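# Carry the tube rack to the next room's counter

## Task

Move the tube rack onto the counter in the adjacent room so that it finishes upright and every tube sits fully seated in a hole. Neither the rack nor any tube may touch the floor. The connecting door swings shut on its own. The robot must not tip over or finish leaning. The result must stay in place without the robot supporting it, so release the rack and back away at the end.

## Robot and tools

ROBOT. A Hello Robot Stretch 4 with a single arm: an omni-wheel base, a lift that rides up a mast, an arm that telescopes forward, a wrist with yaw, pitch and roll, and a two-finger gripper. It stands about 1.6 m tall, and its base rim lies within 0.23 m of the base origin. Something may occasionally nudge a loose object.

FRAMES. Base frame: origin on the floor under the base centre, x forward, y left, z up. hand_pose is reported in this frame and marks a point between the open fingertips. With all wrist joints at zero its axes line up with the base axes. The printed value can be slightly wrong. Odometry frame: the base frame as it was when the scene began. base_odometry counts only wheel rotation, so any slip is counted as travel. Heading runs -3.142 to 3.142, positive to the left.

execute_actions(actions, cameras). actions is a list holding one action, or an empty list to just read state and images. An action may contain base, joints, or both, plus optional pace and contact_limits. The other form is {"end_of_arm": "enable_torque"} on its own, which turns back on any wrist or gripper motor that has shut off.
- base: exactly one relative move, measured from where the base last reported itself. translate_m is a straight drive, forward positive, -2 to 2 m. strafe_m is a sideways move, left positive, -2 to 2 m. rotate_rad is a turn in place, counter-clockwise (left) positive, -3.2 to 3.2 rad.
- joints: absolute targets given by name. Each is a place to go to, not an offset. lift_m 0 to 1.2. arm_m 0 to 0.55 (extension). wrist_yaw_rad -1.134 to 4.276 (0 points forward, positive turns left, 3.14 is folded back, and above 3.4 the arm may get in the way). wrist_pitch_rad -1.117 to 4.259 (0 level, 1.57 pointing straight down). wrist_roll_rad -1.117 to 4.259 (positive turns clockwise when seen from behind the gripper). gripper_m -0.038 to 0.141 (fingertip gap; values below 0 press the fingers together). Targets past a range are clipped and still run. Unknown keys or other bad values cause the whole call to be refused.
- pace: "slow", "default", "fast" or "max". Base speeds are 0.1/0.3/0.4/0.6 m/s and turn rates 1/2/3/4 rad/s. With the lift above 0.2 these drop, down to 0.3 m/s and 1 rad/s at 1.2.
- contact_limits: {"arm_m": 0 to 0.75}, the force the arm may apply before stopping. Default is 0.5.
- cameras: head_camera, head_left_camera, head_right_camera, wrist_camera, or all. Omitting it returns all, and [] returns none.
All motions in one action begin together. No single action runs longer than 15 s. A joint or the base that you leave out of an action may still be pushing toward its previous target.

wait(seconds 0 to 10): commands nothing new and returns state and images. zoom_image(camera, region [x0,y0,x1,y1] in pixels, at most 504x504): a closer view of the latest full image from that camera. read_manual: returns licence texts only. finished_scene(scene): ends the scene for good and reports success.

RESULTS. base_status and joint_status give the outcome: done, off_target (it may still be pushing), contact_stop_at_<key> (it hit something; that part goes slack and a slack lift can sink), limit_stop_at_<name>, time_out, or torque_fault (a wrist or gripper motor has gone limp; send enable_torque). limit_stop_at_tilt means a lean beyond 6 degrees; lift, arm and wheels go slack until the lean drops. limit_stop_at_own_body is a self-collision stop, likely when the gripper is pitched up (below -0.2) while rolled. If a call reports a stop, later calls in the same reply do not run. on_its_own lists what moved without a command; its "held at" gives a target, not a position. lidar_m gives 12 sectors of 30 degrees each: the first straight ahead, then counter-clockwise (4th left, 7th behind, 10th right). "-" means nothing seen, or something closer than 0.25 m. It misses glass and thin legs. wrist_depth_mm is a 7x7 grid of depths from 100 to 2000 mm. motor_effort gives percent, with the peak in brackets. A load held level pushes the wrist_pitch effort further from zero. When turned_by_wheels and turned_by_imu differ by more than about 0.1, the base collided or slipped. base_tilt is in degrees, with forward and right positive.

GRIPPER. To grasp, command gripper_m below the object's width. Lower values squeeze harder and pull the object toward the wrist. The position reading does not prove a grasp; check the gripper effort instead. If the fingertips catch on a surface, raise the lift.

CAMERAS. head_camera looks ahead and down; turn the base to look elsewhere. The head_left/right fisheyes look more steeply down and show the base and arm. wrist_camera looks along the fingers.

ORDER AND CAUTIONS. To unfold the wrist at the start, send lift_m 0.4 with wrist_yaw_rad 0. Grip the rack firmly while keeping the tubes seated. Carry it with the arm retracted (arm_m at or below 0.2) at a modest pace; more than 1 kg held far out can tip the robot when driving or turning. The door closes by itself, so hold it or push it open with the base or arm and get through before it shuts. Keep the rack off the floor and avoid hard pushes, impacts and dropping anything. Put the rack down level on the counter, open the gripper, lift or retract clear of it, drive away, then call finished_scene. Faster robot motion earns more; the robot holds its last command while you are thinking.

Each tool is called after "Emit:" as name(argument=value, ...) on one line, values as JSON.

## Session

Emit:
execute_actions(actions=[])

Scene clock: 0.00 s.
base_odometry: x=+0.000 y=+0.000 heading=+0.000 (m, m, rad; odometry frame)
turned_by_wheels: +0.000 (rad since the last result)
turned_by_imu: +0.000 (rad since the last result)
base_tilt: forward=+0.3 right=+0.8 (deg)
lidar_m: 2.58 2.63 1.06 0.99 1.03 0.86 0.81 0.83 0.76 0.71 0.73 1.01
base_status: not commanded
joint_positions: lift_m=+0.157 arm_m=+0.001 wrist_yaw_rad=+3.154 wrist_pitch_rad=-0.004 wrist_roll_rad=-0.016 gripper_m=+0.057
joint_status: not commanded
motor_effort: lift_m=+18 arm_m=+0 wrist_yaw_rad=+1 wrist_pitch_rad=-8 wrist_roll_rad=+0 gripper_m=-4 wheel_0=+0 wheel_1=+0 wheel_2=+0 (%)
hand_pose: x=-0.1178 y=+0.0837 z=+0.3365 quat_wxyz=(-0.006, +0.002, -0.008, +1.000) (m; base frame)
wrist_depth_mm: - 119 134 904 917 917 946 / - 111 135 917 931 931 946 / - 122 160 904 931 946 931 / 136 137 904 917 931 931 931 / 917 904 904 946 931 946 976 / 809 891 878 931 931 960 976 / 647 691 750 - 798 842 904
pictures: head_camera, head_left_camera, head_right_camera, wrist_camera
camera_calibration (this result's frames):
wrist_camera: T_world_to_cam=[[0.00533418, 0.992918, 0.11868, -0.131971], [0.0561944, 0.118196, -0.991399, 0.372724], [-0.998406, 0.0119574, -0.055166, 0.128315], [0, 0, 0, 1]] pos_world=[0.107869, 0.0854477, 0.392259]
Images, in order (width x height): head_camera 420x560, head_left_camera 420x672, head_right_camera 420x672, wrist_camera 616x392.

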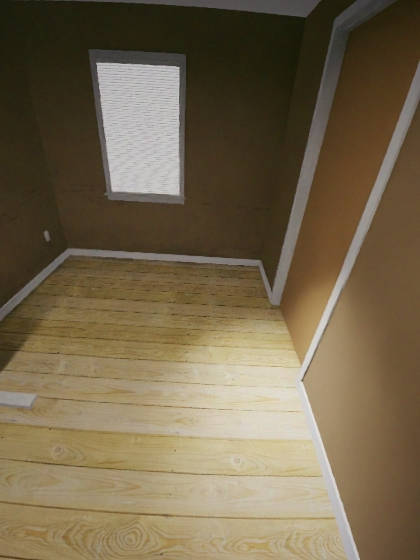

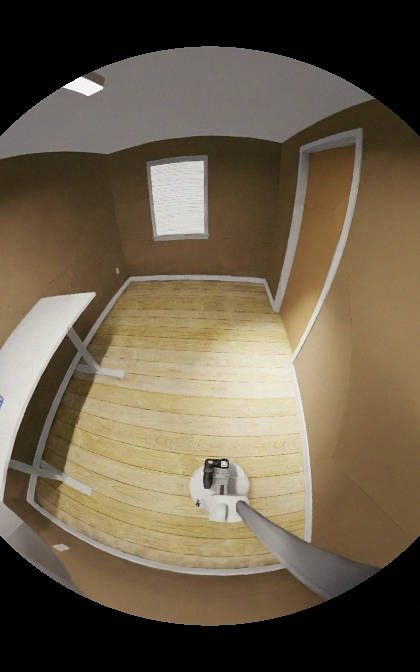

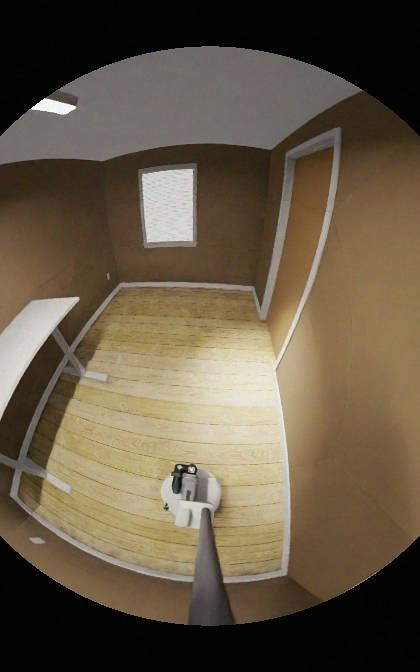

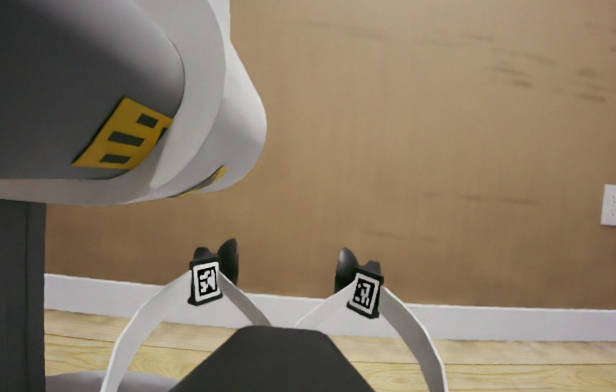

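Emit:
execute_actions(actions=[{"base": {"rotate_rad": 1.5}, "joints": {"lift_m": 0.7, "wrist_yaw_rad": 0.0}}])

Scene clock: 9.93 s.
base_odometry: x=+0.000 y=+0.000 heading=+1.500 (m, m, rad; odometry frame)
turned_by_wheels: +1.500 (rad since the last result)
turned_by_imu: +1.502 (rad since the last result)
base_tilt: forward=+0.2 right=+0.7 (deg)
lidar_m: 1.00 1.01 0.87 0.80 0.80 0.78 0.71 0.74 0.96 2.24 2.84 1.07
base_status: done
joint_positions: lift_m=+0.700 arm_m=+0.001 wrist_yaw_rad=+0.000 wrist_pitch_rad=-0.004 wrist_roll_rad=-0.016 gripper_m=+0.057
joint_status: all done
motor_effort: lift_m=+21(22) arm_m=+0(0) wrist_yaw_rad=+0(7) wrist_pitch_rad=-6(7) wrist_roll_rad=+1(1) gripper_m=-3(0) wheel_0=-1(6) wheel_1=+0(6) wheel_2=+0(10) (%)
hand_pose: x=+0.4603 y=-0.0873 z=+0.8792 quat_wxyz=(+1.000, -0.008, -0.002, +0.000) (m; base frame)
wrist_depth_mm: 1430 1430 1499 1499 1618 1661 1708 / 1430 1464 1499 1537 1576 1661 1618 / 1430 1430 1499 1576 1618 1661 1756 / 1430 1464 1499 1576 1708 1618 1756 / 1464 1499 1576 1576 1661 1708 1756 / 1499 1098 1576 1618 1708 1708 1808 / 1499 1464 1537 - 1661 1708 1756
pictures: head_camera, head_left_camera, head_right_camera, wrist_camera
camera_calibration (this result's frames):
wrist_camera: T_world_to_cam=[[-0.01777, -0.992773, 0.118681, -0.192407], [-0.0576931, -0.117484, -0.991398, 0.930295], [0.998176, -0.0244642, -0.0551884, -0.184738], [0, 0, 0, 1]] pos_world=[0.234653, -0.0862418, 0.934932]
Images, in order (width x height): head_camera 420x560, head_left_camera 420x672, head_right_camera 420x672, wrist_camera 616x392.

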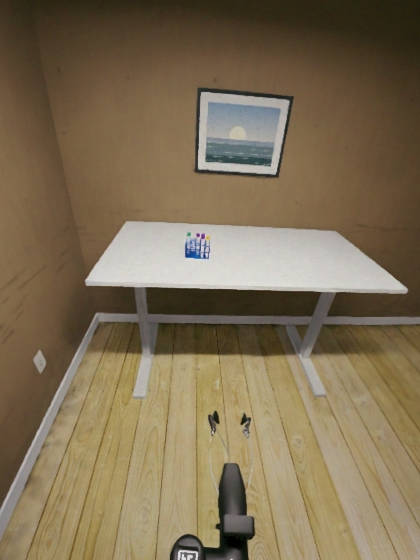

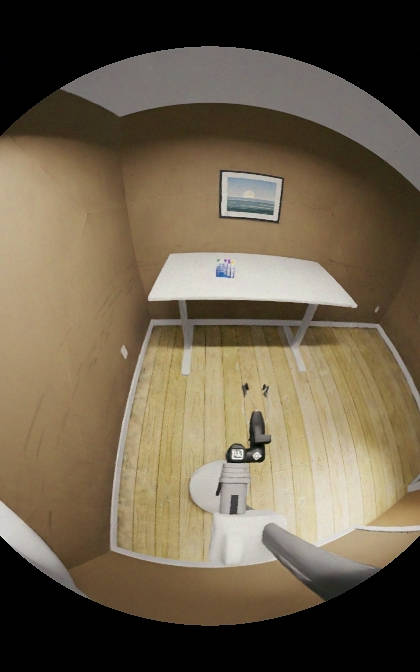

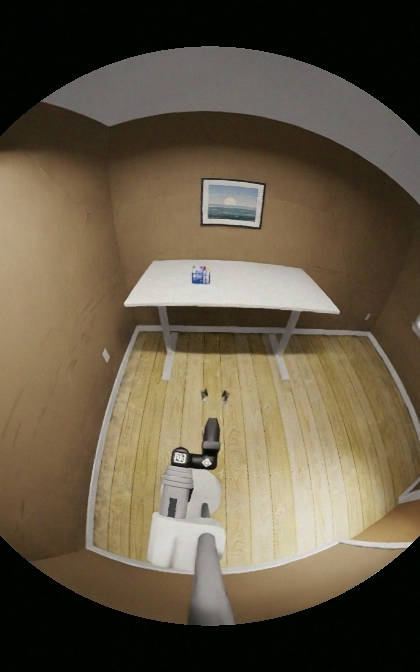

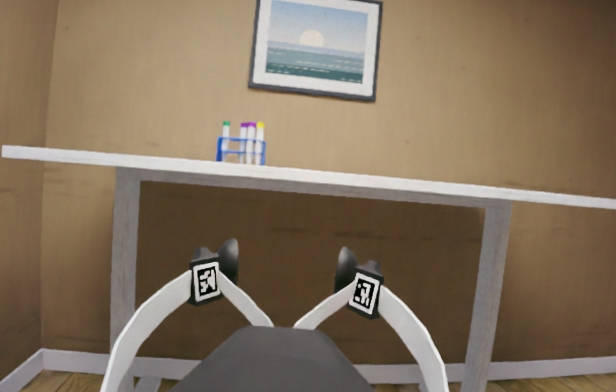

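Emit:
zoom_image(camera="head_camera", region=[160, 215, 240, 275])

Emit:
zoom_image(camera="wrist_camera", region=[200, 105, 290, 175])

Region (160, 215, 240, 275) of head_camera's 420x560 image, scaled by 6.300, with more detail than that image has; it fills the top 378 rows of this view, and the rest is white.

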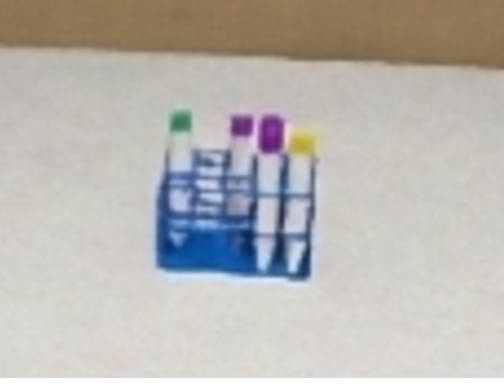

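Region (200, 105, 290, 175) of wrist_camera's 616x392 image, scaled by 5.600.

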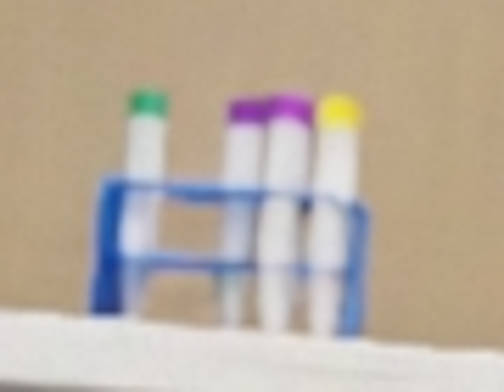

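Emit:
execute_actions(actions=[])

Scene clock: 34.80 s.
base_odometry: x=+0.000 y=+0.000 heading=+1.500 (m, m, rad; odometry frame)
turned_by_wheels: +0.000 (rad since the last result)
turned_by_imu: +0.001 (rad since the last result)
base_tilt: forward=+0.2 right=+0.9 (deg)
lidar_m: 1.00 1.03 0.87 0.79 0.82 0.79 0.71 0.72 0.97 2.22 2.83 1.10
base_status: done
joint_positions: lift_m=+0.700 arm_m=+0.001 wrist_yaw_rad=+0.000 wrist_pitch_rad=-0.004 wrist_roll_rad=-0.016 gripper_m=+0.057
joint_status: all done
motor_effort: lift_m=+21(22) arm_m=+0(0) wrist_yaw_rad=+0(7) wrist_pitch_rad=-7(7) wrist_roll_rad=+2(1) gripper_m=-2(0) wheel_0=-1(6) wheel_1=+0(6) wheel_2=+0(10) (%)
hand_pose: x=+0.4603 y=-0.0873 z=+0.8792 quat_wxyz=(+1.000, -0.008, -0.002, +0.000) (m; base frame)
wrist_depth_mm: 1397 1397 1499 1499 1618 1576 1618 / 1430 1464 1537 1576 1618 1618 1661 / 1430 1499 1464 1576 1661 1661 1661 / 1430 1430 1464 1537 1618 1618 1756 / 1499 1537 1499 1576 1661 1708 1708 / 1499 1138 1576 1576 1661 1661 1756 / 1464 1499 1537 - 1661 1708 1661
pictures: head_camera, head_left_camera, head_right_camera, wrist_camera
camera_calibration (this result's frames):
wrist_camera: T_world_to_cam=[[-0.0177702, -0.992773, 0.118681, -0.192407], [-0.0576934, -0.117484, -0.991398, 0.930295], [0.998176, -0.0244644, -0.0551887, -0.184737], [0, 0, 0, 1]] pos_world=[0.234653, -0.0862418, 0.934932]
Images, in order (width x height): head_camera 420x560, head_left_camera 420x672, head_right_camera 420x672, wrist_camera 616x392.

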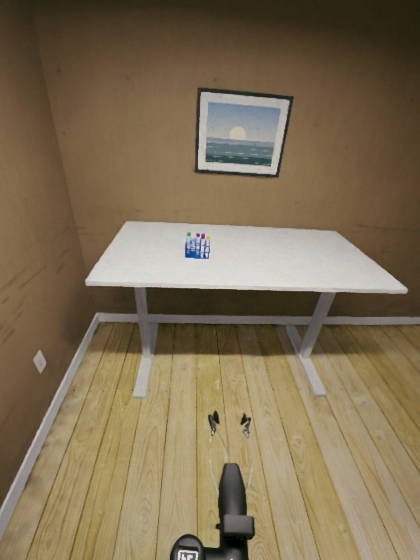

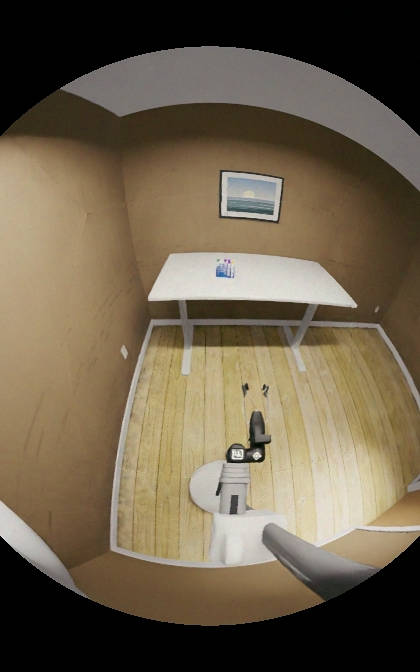

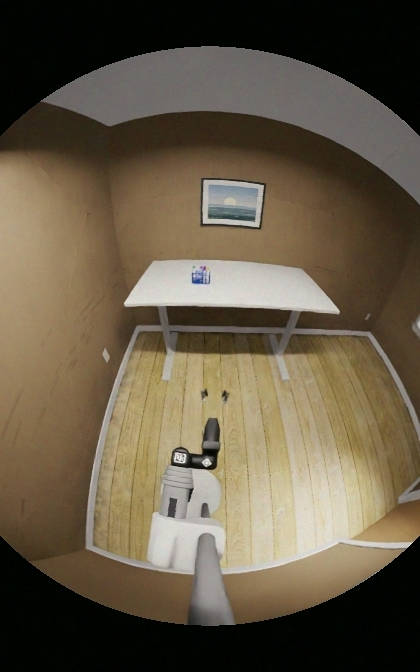

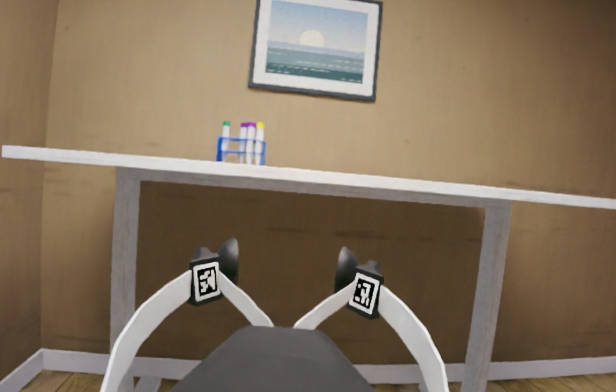

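Emit:
zoom_image(camera="head_camera", region=[150, 210, 250, 290])

Emit:
zoom_image(camera="wrist_camera", region=[180, 100, 320, 190])

Region (150, 210, 250, 290) of head_camera's 420x560 image, scaled by 5.040, with more detail than that image has; it fills the top 403 rows of this view, and the rest is white.

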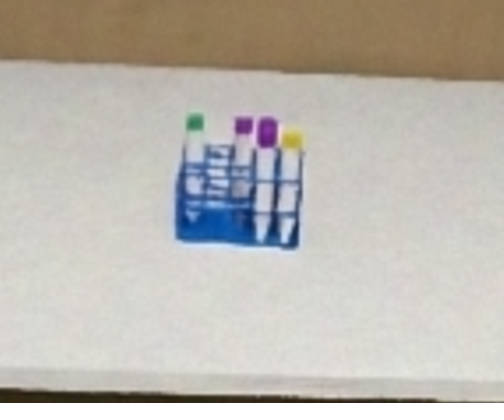

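Region (180, 100, 320, 190) of wrist_camera's 616x392 image, scaled by 3.600; it fills the top 324 rows of this view, and the rest is white.

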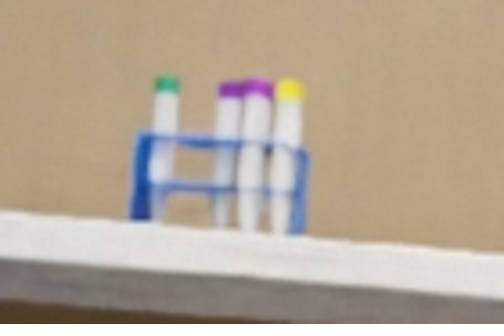

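Emit:
zoom_image(camera="head_camera", region=[175, 225, 225, 265])

Region (175, 225, 225, 265) of head_camera's 420x560 image, scaled by 10.080, with more detail than that image has; it fills the top 403 rows of this view, and the rest is white.

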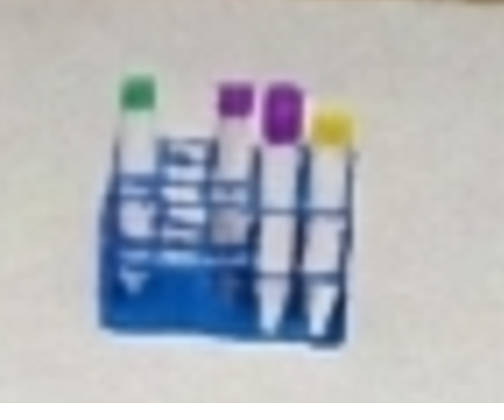

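Emit:
execute_actions(actions=[{"base": {"strafe_m": 0.19}, "joints": {"lift_m": 0.92, "wrist_pitch_rad": 0.2, "wrist_roll_rad": 0.0, "gripper_m": 0.141}}], cameras=[])

Emit:
execute_actions(actions=[{"base": {"translate_m": 0.55}}])

Scene clock: 156.80 s.
base_odometry: x=-0.190 y=+0.013 heading=+1.500 (m, m, rad; odometry frame)
turned_by_wheels: +0.000 (rad since the last result)
turned_by_imu: +0.001 (rad since the last result)
base_tilt: forward=+0.3 right=+0.7 (deg)
lidar_m: 0.98 1.01 0.67 0.62 0.64 0.78 0.73 0.74 1.00 2.36 1.54 1.07
base_status: done
joint_positions: lift_m=+0.920 arm_m=+0.001 wrist_yaw_rad=+0.000 wrist_pitch_rad=+0.202 wrist_roll_rad=+0.000 gripper_m=+0.141
joint_status: all done
motor_effort: lift_m=+21(22) arm_m=-1(0) wrist_yaw_rad=+0(1) wrist_pitch_rad=-6(7) wrist_roll_rad=+3(3) gripper_m=+3(5) wheel_0=+1(8) wheel_1=-2(7) wheel_2=+0(4) (%)
hand_pose: x=+0.4544 y=-0.0874 z=+1.0401 quat_wxyz=(+0.995, +0.000, +0.101, +0.000) (m; base frame)
wrist_depth_mm: 1160 1336 1397 1430 1464 1499 1537 / 1160 1397 1430 1430 1537 1537 1661 / 1205 1430 1464 1430 1576 1661 1661 / 1229 1537 891 960 946 1008 1138 / 1229 1537 1576 1618 1708 1756 1808 / 1229 1576 1182 1708 1756 1808 1863 / 1255 1499 1464 - 1708 1618 1756
pictures: none
No camera images: the call's "cameras" was empty. Leave "cameras" out to get every camera's image.

Scene clock: 160.10 s.
base_odometry: x=-0.151 y=+0.562 heading=+1.500 (m, m, rad; odometry frame)
turned_by_wheels: +0.000 (rad since the last result)
turned_by_imu: +0.000 (rad since the last result)
base_tilt: forward=+0.2 right=+0.7 (deg)
lidar_m: 0.43 0.46 0.70 0.63 0.66 0.88 1.29 1.28 1.70 3.04 0.71 0.45
base_status: done
joint_positions: lift_m=+0.920 arm_m=+0.001 wrist_yaw_rad=+0.000 wrist_pitch_rad=+0.202 wrist_roll_rad=+0.000 gripper_m=+0.141
joint_status: not commanded
motor_effort: lift_m=+21(21) arm_m=-1(0) wrist_yaw_rad=+1(1) wrist_pitch_rad=-5(4) wrist_roll_rad=+4(4) gripper_m=+2(1) wheel_0=+0(6) wheel_1=-1(6) wheel_2=-1(8) (%)
hand_pose: x=+0.4544 y=-0.0874 z=+1.0402 quat_wxyz=(+0.995, +0.000, +0.101, +0.000) (m; base frame)
wrist_depth_mm: 854 878 904 904 931 946 991 / 891 904 917 946 976 991 1025 / 904 946 946 991 1025 1042 1060 / 615 661 691 500 798 878 960 / 407 392 452 473 484 517 530 / 306 300 303 330 319 364 375 / 250 256 270 - 287 279 294
pictures: head_camera, head_left_camera, head_right_camera, wrist_camera
camera_calibration (this result's frames):
wrist_camera: T_world_to_cam=[[0.00358234, -0.994446, 0.105189, -0.207523], [-0.259581, -0.102508, -0.960265, 1.15026], [0.965715, -0.023865, -0.258506, 0.0563136], [0, 0, 0, 1]] pos_world=[0.244946, -0.0871153, 1.14094]
Images, in order (width x height): head_camera 420x560, head_left_camera 420x672, head_right_camera 420x672, wrist_camera 616x392.

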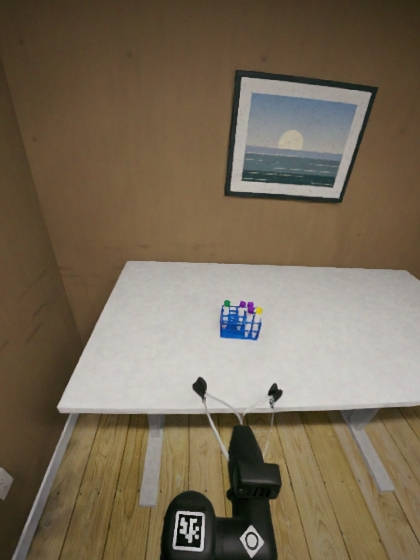

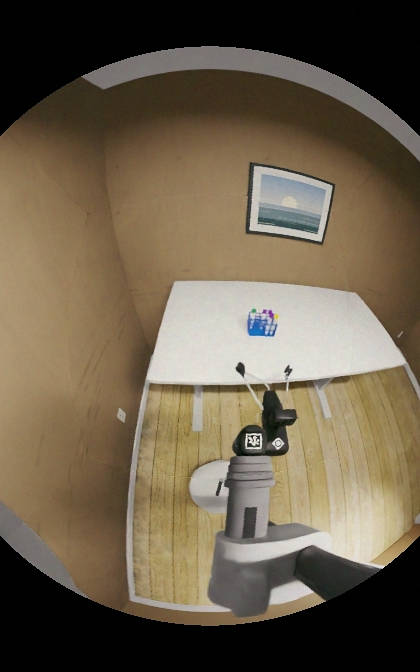

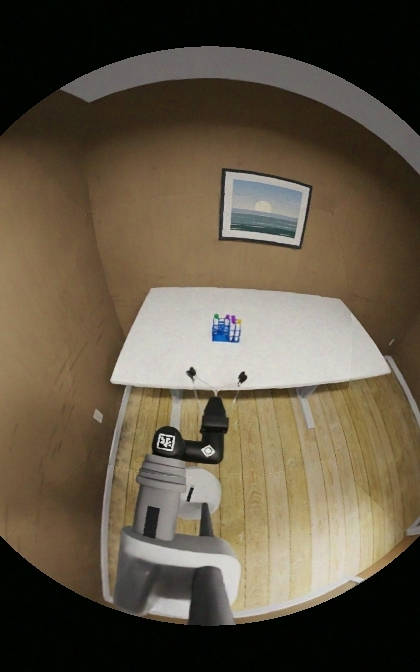

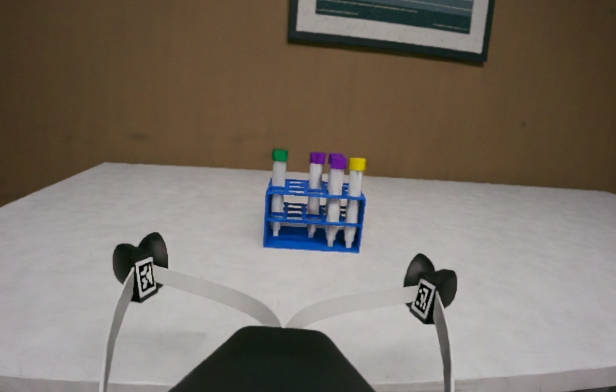

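Emit:
zoom_image(camera="wrist_camera", region=[240, 130, 400, 270])

Emit:
zoom_image(camera="head_camera", region=[200, 285, 290, 355])

Region (240, 130, 400, 270) of wrist_camera's 616x392 image, scaled by 3.150; it fills the top 441 rows of this view, and the rest is white.

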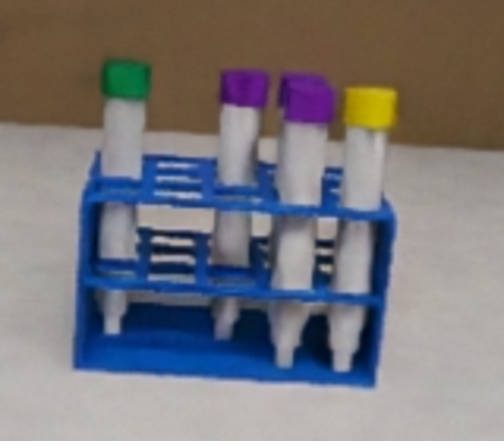

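Region (200, 285, 290, 355) of head_camera's 420x560 image, scaled by 5.600, with more detail than that image has.

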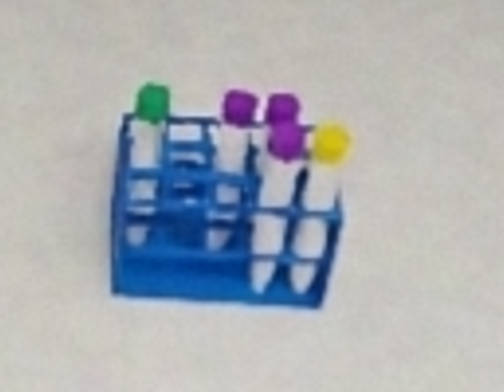

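Emit:
execute_actions(actions=[{"base": {"strafe_m": -0.026}, "joints": {"lift_m": 0.878, "arm_m": 0.12}}], cameras=["head_camera", "wrist_camera"])

Scene clock: 254.73 s.
base_odometry: x=-0.125 y=+0.560 heading=+1.500 (m, m, rad; odometry frame)
turned_by_wheels: +0.000 (rad since the last result)
turned_by_imu: +0.001 (rad since the last result)
base_tilt: forward=+0.2 right=+0.8 (deg)
lidar_m: 0.43 0.46 0.77 0.67 0.70 0.92 1.27 1.34 1.69 3.03 0.68 0.51
base_status: done
joint_positions: lift_m=+0.878 arm_m=+0.119 wrist_yaw_rad=+0.000 wrist_pitch_rad=+0.202 wrist_roll_rad=+0.000 gripper_m=+0.141
joint_status: all done
motor_effort: lift_m=+16(20) arm_m=+5(3) wrist_yaw_rad=+0(2) wrist_pitch_rad=-5(6) wrist_roll_rad=+2(2) gripper_m=+1(1) wheel_0=+0(9) wheel_1=+1(6) wheel_2=-1(1) (%)
hand_pose: x=+0.5726 y=-0.0874 z=+0.9985 quat_wxyz=(+0.995, +0.000, +0.101, +0.000) (m; base frame)
wrist_depth_mm: 750 788 798 820 820 854 878 / 778 798 820 831 854 878 917 / 809 820 831 854 904 931 960 / 477 508 459 359 609 683 768 / 317 304 351 359 382 404 410 / 236 231 235 256 246 282 289 / 194 200 211 - 224 218 229
pictures: head_camera, wrist_camera
camera_calibration (this result's frames):
wrist_camera: T_world_to_cam=[[0.00369496, -0.994448, 0.105164, -0.203577], [-0.259729, -0.10251, -0.960225, 1.141], [0.965675, -0.0237661, -0.258665, -0.0684159], [0, 0, 0, 1]] pos_world=[0.36317, -0.0871093, 1.09933]
Images, in order (width x height): head_camera 420x560, wrist_camera 616x392.

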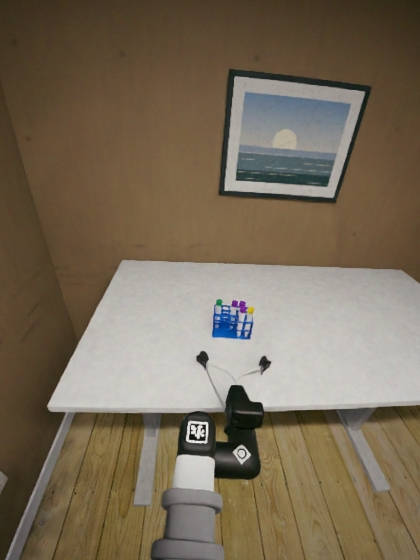

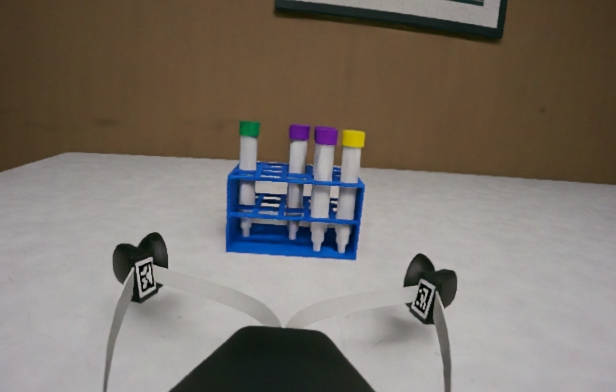

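Emit:
zoom_image(camera="wrist_camera", region=[200, 110, 390, 280])

Region (200, 110, 390, 280) of wrist_camera's 616x392 image, scaled by 2.653; it fills the top 451 rows of this view, and the rest is white.

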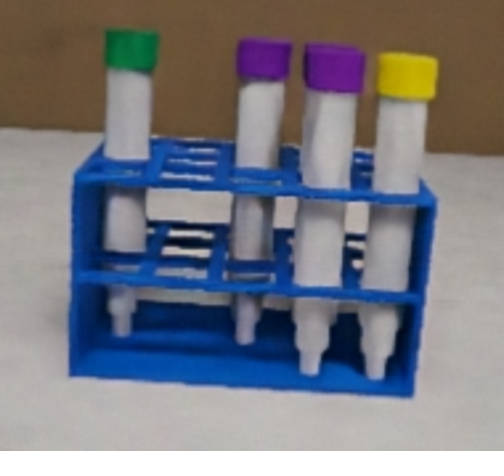

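Emit:
execute_actions(actions=[{"joints": {"arm_m": 0.21}, "pace": "slow"}], cameras=["head_camera", "wrist_camera"])

Scene clock: 291.80 s.
base_odometry: x=-0.125 y=+0.560 heading=+1.500 (m, m, rad; odometry frame)
turned_by_wheels: +0.000 (rad since the last result)
turned_by_imu: +0.002 (rad since the last result)
base_tilt: forward=+0.3 right=+0.7 (deg)
lidar_m: 0.43 0.45 0.76 0.68 0.71 0.91 1.28 1.32 1.67 3.01 0.72 0.47
base_status: not commanded
joint_positions: lift_m=+0.878 arm_m=+0.209 wrist_yaw_rad=+0.000 wrist_pitch_rad=+0.202 wrist_roll_rad=+0.000 gripper_m=+0.141
joint_status: all done
motor_effort: lift_m=+16(16) arm_m=+5(7) wrist_yaw_rad=+1(0) wrist_pitch_rad=-8(6) wrist_roll_rad=+2(2) gripper_m=-2(4) wheel_0=+0(0) wheel_1=+1(1) wheel_2=-1(1) (%)
hand_pose: x=+0.6626 y=-0.0874 z=+0.9985 quat_wxyz=(+0.995, +0.000, +0.101, +0.000) (m; base frame)
wrist_depth_mm: 676 691 715 732 750 768 778 / 699 723 741 759 778 798 798 / 723 741 759 768 798 842 866 / 473 504 330 276 559 683 750 / 314 306 300 291 353 399 413 / 235 231 234 255 246 281 287 / 193 198 208 - 222 217 229
pictures: head_camera, wrist_camera
camera_calibration (this result's frames):
wrist_camera: T_world_to_cam=[[0.0036512, -0.994448, 0.105164, -0.203893], [-0.259733, -0.102498, -0.960225, 1.16437], [0.965674, -0.0238085, -0.258665, -0.155297], [0, 0, 0, 1]] pos_world=[0.453136, -0.0871125, 1.09933]
Images, in order (width x height): head_camera 420x560, wrist_camera 616x392.

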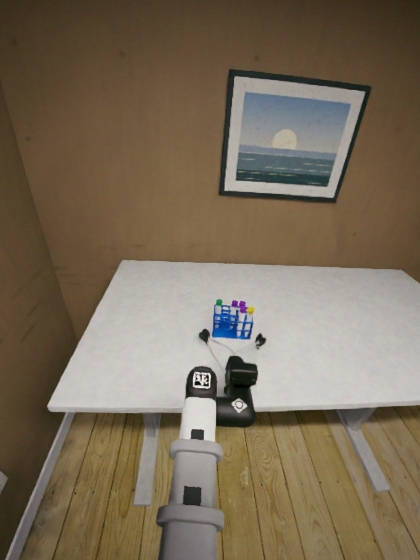

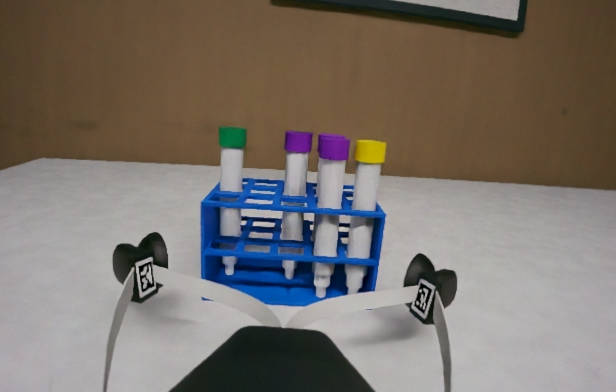

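Emit:
execute_actions(actions=[{"joints": {"arm_m": 0.27}, "pace": "slow", "contact_limits": {"arm_m": 0.15}}], cameras=["head_camera", "wrist_camera"])

Scene clock: 302.00 s.
base_odometry: x=-0.125 y=+0.560 heading=+1.500 (m, m, rad; odometry frame)
turned_by_wheels: +0.000 (rad since the last result)
turned_by_imu: +0.001 (rad since the last result)
base_tilt: forward=+0.2 right=+0.8 (deg)
lidar_m: 0.43 0.45 0.76 0.69 0.70 0.90 1.30 1.31 1.72 3.03 0.71 0.48
base_status: not commanded
joint_positions: lift_m=+0.878 arm_m=+0.269 wrist_yaw_rad=+0.000 wrist_pitch_rad=+0.202 wrist_roll_rad=+0.000 gripper_m=+0.141
joint_status: all done
motor_effort: lift_m=+16(16) arm_m=+5(5) wrist_yaw_rad=+1(1) wrist_pitch_rad=-8(6) wrist_roll_rad=+1(3) gripper_m=+0(3) wheel_0=+0(0) wheel_1=+1(1) wheel_2=-1(1) (%)
contact_limits: arm_m 0.15
hand_pose: x=+0.7226 y=-0.0874 z=+0.9985 quat_wxyz=(+0.995, +0.000, +0.101, +0.000) (m; base frame)
wrist_depth_mm: 621 640 654 668 691 707 723 / 647 647 683 699 715 732 741 / 668 683 691 715 741 768 788 / 477 504 265 221 504 683 750 / 315 304 227 206 208 402 415 / 235 229 208 206 204 279 285 / 193 198 207 - 218 216 229
pictures: head_camera, wrist_camera
camera_calibration (this result's frames):
wrist_camera: T_world_to_cam=[[0.00363977, -0.994448, 0.105164, -0.204107], [-0.259734, -0.102495, -0.960225, 1.17995], [0.965673, -0.0238196, -0.258665, -0.213235], [0, 0, 0, 1]] pos_world=[0.513132, -0.0871134, 1.09933]
Images, in order (width x height): head_camera 420x560, wrist_camera 616x392.

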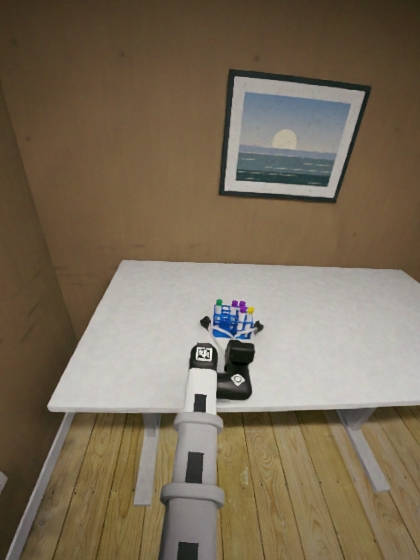

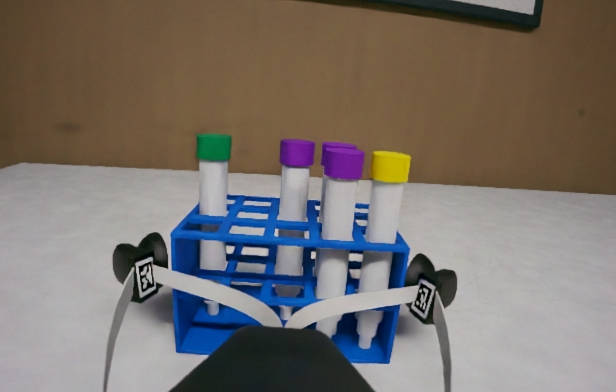

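Emit:
zoom_image(camera="head_camera", region=[190, 290, 280, 360])

Region (190, 290, 280, 360) of head_camera's 420x560 image, scaled by 5.600, with more detail than that image has.

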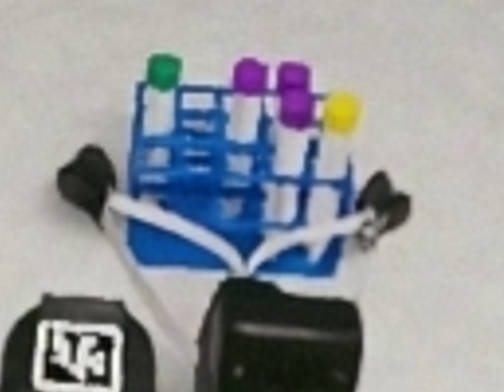

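Emit:
execute_actions(actions=[{"joints": {"gripper_m": 0.09}, "pace": "slow"}], cameras=["head_camera", "wrist_camera"])

Scene clock: 313.97 s.
base_odometry: x=-0.125 y=+0.560 heading=+1.500 (m, m, rad; odometry frame)
turned_by_wheels: +0.000 (rad since the last result)
turned_by_imu: +0.002 (rad since the last result)
base_tilt: forward=+0.2 right=+0.6 (deg)
lidar_m: 0.42 0.45 0.74 0.66 0.70 0.93 1.27 1.32 1.71 3.03 0.71 0.47
base_status: not commanded
joint_positions: lift_m=+0.878 arm_m=+0.269 wrist_yaw_rad=+0.000 wrist_pitch_rad=+0.203 wrist_roll_rad=+0.000 gripper_m=+0.090
joint_status: all done
motor_effort: lift_m=+16(16) arm_m=+5(5) wrist_yaw_rad=+1(0) wrist_pitch_rad=-7(7) wrist_roll_rad=+3(2) gripper_m=-20(21) wheel_0=+0(0) wheel_1=+1(1) wheel_2=-1(1) (%)
hand_pose: x=+0.7226 y=-0.0874 z=+0.9984 quat_wxyz=(+0.995, +0.000, +0.101, +0.000) (m; base frame)
wrist_depth_mm: 627 640 668 668 691 707 723 / 647 661 683 707 715 750 750 / 676 691 691 715 732 768 788 / 473 496 449 213 504 676 741 / 315 303 221 198 201 397 407 / 234 191 213 202 194 282 285 / 192 196 200 - 213 216 228
pictures: head_camera, wrist_camera
camera_calibration (this result's frames):
wrist_camera: T_world_to_cam=[[0.00366895, -0.994448, 0.105162, -0.204118], [-0.260291, -0.102487, -0.960075, 1.18004], [0.965523, -0.0238503, -0.259222, -0.212584], [0, 0, 0, 1]] pos_world=[0.513158, -0.0871157, 1.09929]
Images, in order (width x height): head_camera 420x560, wrist_camera 616x392.

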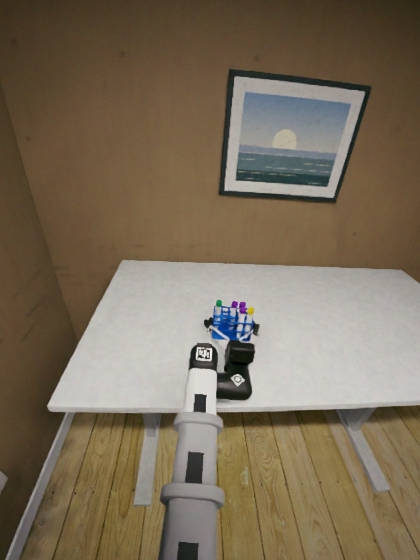

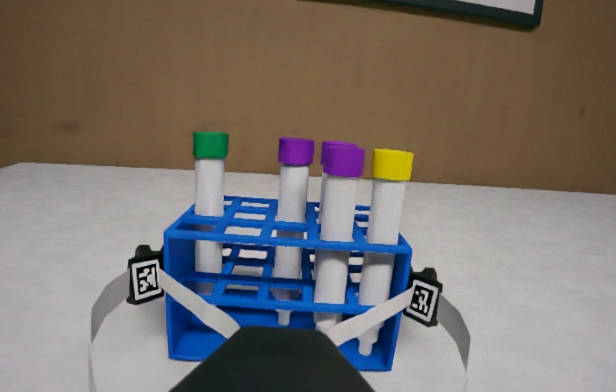

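Emit:
execute_actions(actions=[{"joints": {"gripper_m": 0.065}, "pace": "slow"}], cameras=["head_camera", "wrist_camera"])

Scene clock: 318.03 s.
base_odometry: x=-0.125 y=+0.560 heading=+1.500 (m, m, rad; odometry frame)
turned_by_wheels: +0.000 (rad since the last result)
turned_by_imu: +0.001 (rad since the last result)
base_tilt: forward=+0.2 right=+0.7 (deg)
lidar_m: 0.44 0.43 0.76 0.69 0.71 0.90 1.27 1.33 1.70 3.03 0.70 0.47
base_status: not commanded
joint_positions: lift_m=+0.878 arm_m=+0.269 wrist_yaw_rad=+0.000 wrist_pitch_rad=+0.203 wrist_roll_rad=+0.000 gripper_m=+0.066
joint_status: all done
motor_effort: lift_m=+16(16) arm_m=+5(5) wrist_yaw_rad=+0(1) wrist_pitch_rad=-9(6) wrist_roll_rad=+1(1) gripper_m=-27(25) wheel_0=+1(0) wheel_1=+1(1) wheel_2=-1(1) (%)
hand_pose: x=+0.7226 y=-0.0874 z=+0.9983 quat_wxyz=(+0.995, +0.000, +0.101, +0.000) (m; base frame)
wrist_depth_mm: 634 640 661 676 691 707 715 / 647 668 676 699 715 723 750 / 676 691 699 723 741 768 788 / 469 496 227 203 181 676 741 / 314 283 209 196 187 397 410 / 222 190 205 191 187 267 285 / 193 193 194 - 204 216 229
pictures: head_camera, wrist_camera
camera_calibration (this result's frames):
wrist_camera: T_world_to_cam=[[0.00370427, -0.994448, 0.105161, -0.204132], [-0.260617, -0.102487, -0.959987, 1.18009], [0.965435, -0.0238506, -0.25955, -0.2122], [0, 0, 0, 1]] pos_world=[0.513173, -0.0871157, 1.09926]
Images, in order (width x height): head_camera 420x560, wrist_camera 616x392.

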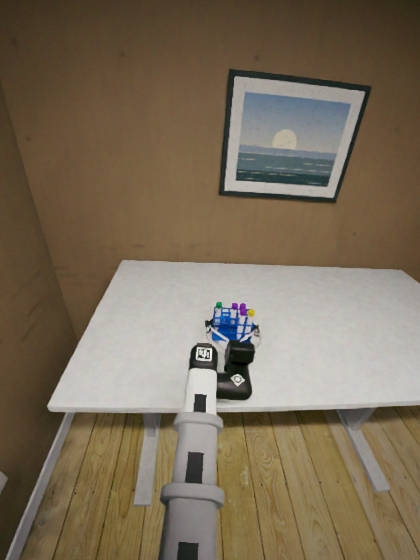

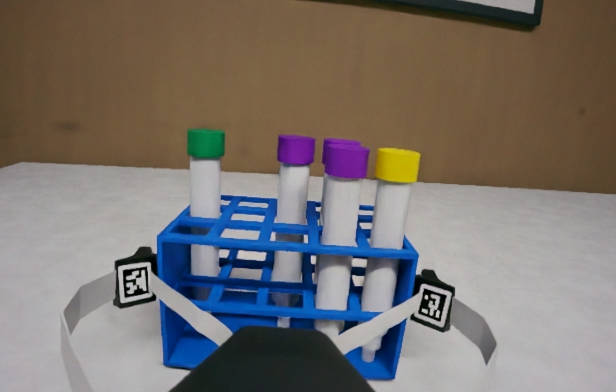

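Emit:
execute_actions(actions=[{"joints": {"lift_m": 0.92}, "pace": "slow"}], cameras=["head_camera", "wrist_camera"])

Scene clock: 322.43 s.
base_odometry: x=-0.125 y=+0.560 heading=+1.500 (m, m, rad; odometry frame)
turned_by_wheels: +0.000 (rad since the last result)
turned_by_imu: +0.001 (rad since the last result)
base_tilt: forward=+0.1 right=+0.8 (deg)
lidar_m: 0.41 0.46 0.76 0.70 0.71 0.89 1.29 1.31 1.69 3.03 0.70 0.48
base_status: not commanded
joint_positions: lift_m=+0.920 arm_m=+0.269 wrist_yaw_rad=+0.000 wrist_pitch_rad=+0.203 wrist_roll_rad=+0.000 gripper_m=+0.066
joint_status: all done
motor_effort: lift_m=+21(22) arm_m=+5(5) wrist_yaw_rad=+1(0) wrist_pitch_rad=-9(9) wrist_roll_rad=+3(2) gripper_m=-27(28) wheel_0=+0(0) wheel_1=+1(1) wheel_2=-1(1) (%)
hand_pose: x=+0.7225 y=-0.0874 z=+1.0398 quat_wxyz=(+0.995, +0.000, +0.101, +0.000) (m; base frame)
wrist_depth_mm: 634 640 661 668 683 691 723 / 654 676 691 707 715 732 750 / 661 683 699 707 741 768 778 / 603 634 228 202 181 788 820 / 402 362 209 196 187 504 521 / 285 191 204 191 187 342 366 / 248 247 199 - 216 274 290
pictures: head_camera, wrist_camera
camera_calibration (this result's frames):
wrist_camera: T_world_to_cam=[[0.00371701, -0.994448, 0.10516, -0.208502], [-0.260731, -0.102487, -0.959956, 1.21995], [0.965404, -0.0238504, -0.259665, -0.201288], [0, 0, 0, 1]] pos_world=[0.513179, -0.0871157, 1.14076]
Images, in order (width x height): head_camera 420x560, wrist_camera 616x392.

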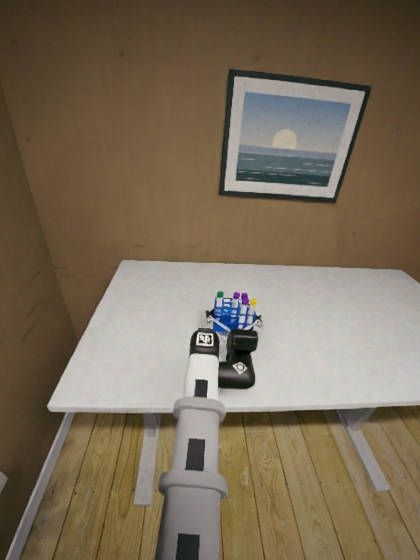

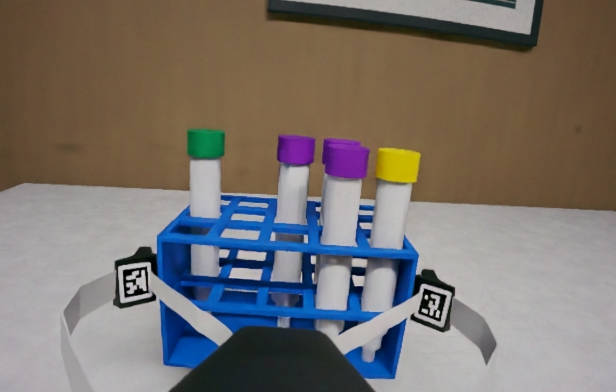

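Emit:
execute_actions(actions=[{"joints": {"arm_m": 0.0, "lift_m": 0.94}}], cameras=[])

Emit:
execute_actions(actions=[{"base": {"translate_m": -0.45}}], cameras=["wrist_camera"])

Emit:
execute_actions(actions=[{"base": {"rotate_rad": -1.5}, "pace": "slow"}])

Scene clock: 339.67 s.
base_odometry: x=-0.125 y=+0.560 heading=+1.500 (m, m, rad; odometry frame)
turned_by_wheels: +0.000 (rad since the last result)
turned_by_imu: +0.001 (rad since the last result)
base_tilt: forward=+0.2 right=+0.7 (deg)
lidar_m: 0.40 0.44 0.75 0.69 0.72 0.93 1.29 1.32 1.69 3.02 0.70 0.48
base_status: not commanded
joint_positions: lift_m=+0.940 arm_m=+0.002 wrist_yaw_rad=+0.000 wrist_pitch_rad=+0.203 wrist_roll_rad=+0.000 gripper_m=+0.066
joint_status: all done
motor_effort: lift_m=+21(23) arm_m=-5(5) wrist_yaw_rad=+1(0) wrist_pitch_rad=-11(10) wrist_roll_rad=+2(1) gripper_m=-29(27) wheel_0=+1(0) wheel_1=+1(1) wheel_2=-1(1) (%)
hand_pose: x=+0.4551 y=-0.0875 z=+1.0597 quat_wxyz=(+0.995, +0.000, +0.102, +0.000) (m; base frame)
wrist_depth_mm: 842 878 891 904 917 960 991 / 878 917 931 960 976 1008 1025 / 917 931 976 976 991 1060 1060 / 683 715 250 203 224 946 1078 / 445 407 209 196 189 564 585 / 317 190 204 191 187 382 410 / 276 277 198 - 216 307 324
pictures: none
No camera images: the call's "cameras" was empty. Leave "cameras" out to get every camera's image.

Scene clock: 342.67 s.
base_odometry: x=-0.157 y=+0.111 heading=+1.500 (m, m, rad; odometry frame)
turned_by_wheels: +0.000 (rad since the last result)
turned_by_imu: +0.001 (rad since the last result)
base_tilt: forward=+0.3 right=+0.7 (deg)
lidar_m: 0.41 0.90 0.71 0.64 0.67 0.85 0.83 0.87 1.11 2.45 1.48 0.98
base_status: done
joint_positions: lift_m=+0.940 arm_m=+0.002 wrist_yaw_rad=+0.000 wrist_pitch_rad=+0.203 wrist_roll_rad=+0.000 gripper_m=+0.066
joint_status: not commanded
motor_effort: lift_m=+21(22) arm_m=-5(5) wrist_yaw_rad=+1(2) wrist_pitch_rad=-11(10) wrist_roll_rad=+1(1) gripper_m=-31(27) wheel_0=-1(9) wheel_1=-1(7) wheel_2=+0(9) (%)
hand_pose: x=+0.4551 y=-0.0874 z=+1.0597 quat_wxyz=(+0.995, +0.000, +0.102, +0.000) (m; base frame)
wrist_depth_mm: 1205 1281 1308 1308 1366 1397 1430 / 1255 1336 1336 1366 1366 1430 1499 / 1229 1366 1366 1397 1464 1499 1537 / 1205 732 249 202 224 976 1042 / 1308 1430 209 196 188 1708 1255 / 1205 190 205 191 188 1281 1808 / 1205 1537 199 - 216 1537 1756
pictures: wrist_camera
camera_calibration (this result's frames):
wrist_camera: T_world_to_cam=[[0.00364933, -0.994449, 0.105159, -0.209602], [-0.261105, -0.102459, -0.959857, 1.16942], [0.965303, -0.0239546, -0.26003, 0.0624745], [0, 0, 0, 1]] pos_world=[0.245801, -0.0871236, 1.16077]
Images, in order (width x height): wrist_camera 616x392.

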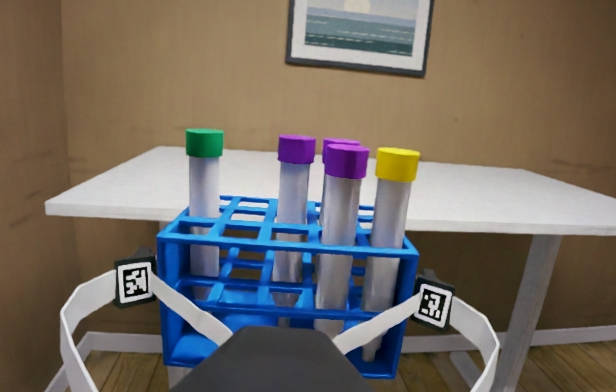

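Scene clock: 345.47 s.
base_odometry: x=-0.157 y=+0.111 heading=+0.000 (m, m, rad; odometry frame)
turned_by_wheels: -1.500 (rad since the last result)
turned_by_imu: -1.499 (rad since the last result)
base_tilt: forward=+0.3 right=+0.8 (deg)
lidar_m: 0.41 1.34 0.92 0.86 0.93 0.68 0.62 0.67 0.88 0.83 0.83 1.19
base_status: done
joint_positions: lift_m=+0.940 arm_m=+0.002 wrist_yaw_rad=+0.000 wrist_pitch_rad=+0.203 wrist_roll_rad=+0.000 gripper_m=+0.066
joint_status: not commanded
motor_effort: lift_m=+21(21) arm_m=-5(5) wrist_yaw_rad=+1(1) wrist_pitch_rad=-12(9) wrist_roll_rad=+2(1) gripper_m=-27(29) wheel_0=+0(6) wheel_1=+0(4) wheel_2=+1(3) (%)
hand_pose: x=+0.4551 y=-0.0874 z=+1.0597 quat_wxyz=(+0.995, +0.000, +0.102, +0.000) (m; base frame)
wrist_depth_mm: - - - - - 1499 991 / - - - - - 1499 991 / - - - - - 1537 976 / - - 247 205 224 1464 960 / - - 209 193 188 1464 946 / 1756 190 204 191 189 1078 946 / 1464 1537 199 - 216 1160 960
pictures: head_camera, head_left_camera, head_right_camera, wrist_camera
camera_calibration (this result's frames):
wrist_camera: T_world_to_cam=[[0.00376279, -0.994448, 0.105164, -0.209627], [-0.261093, -0.102494, -0.959857, 1.16942], [0.965306, -0.0238458, -0.260029, 0.0624707], [0, 0, 0, 1]] pos_world=[0.245814, -0.087115, 1.16077]
Images, in order (width x height): head_camera 420x560, head_left_camera 420x672, head_right_camera 420x672, wrist_camera 616x392.

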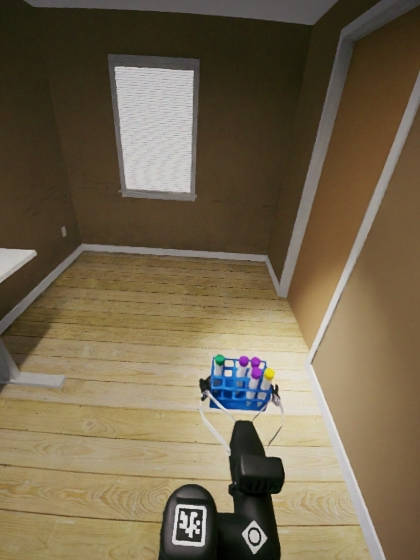

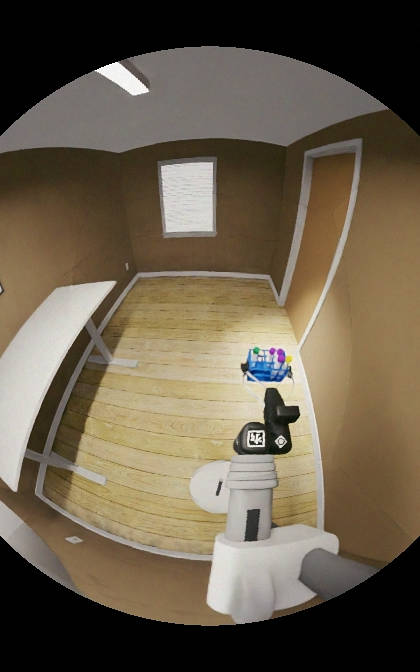

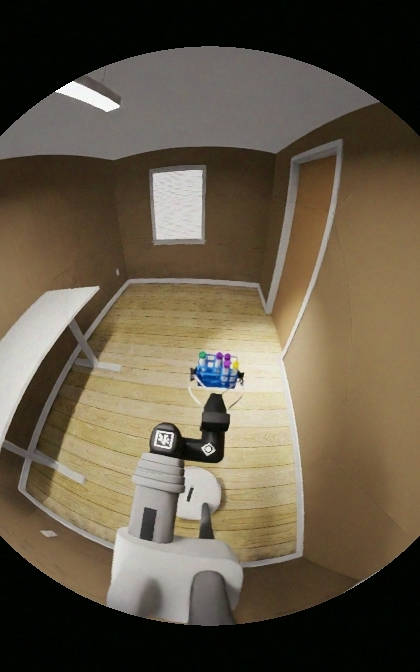

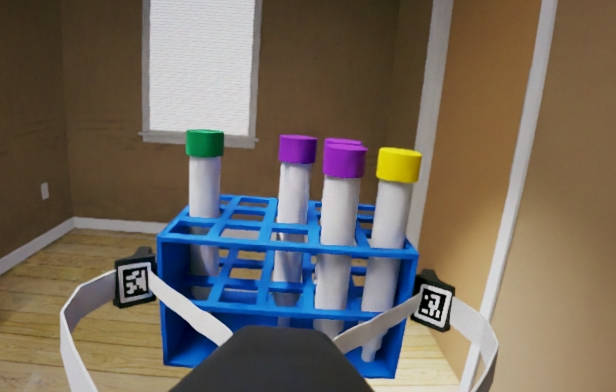

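Emit:
zoom_image(camera="head_camera", region=[230, 0, 420, 253])

Emit:
zoom_image(camera="head_camera", region=[240, 200, 420, 440])

Region (230, 0, 420, 253) of head_camera's 420x560 image, scaled by 1.992, with more detail than that image has; it fills the left 378 columns of this view, and the rest is white.

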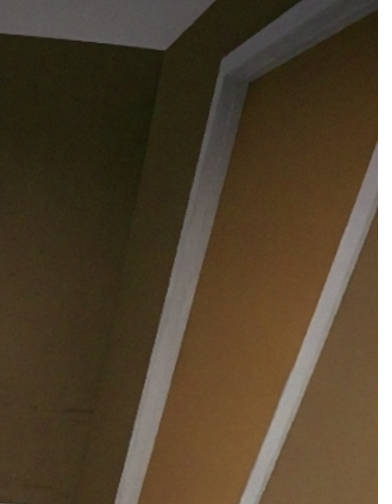

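Region (240, 200, 420, 440) of head_camera's 420x560 image, scaled by 2.100, with more detail than that image has; it fills the left 378 columns of this view, and the rest is white.

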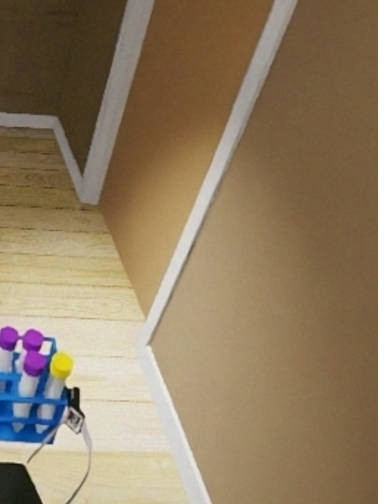

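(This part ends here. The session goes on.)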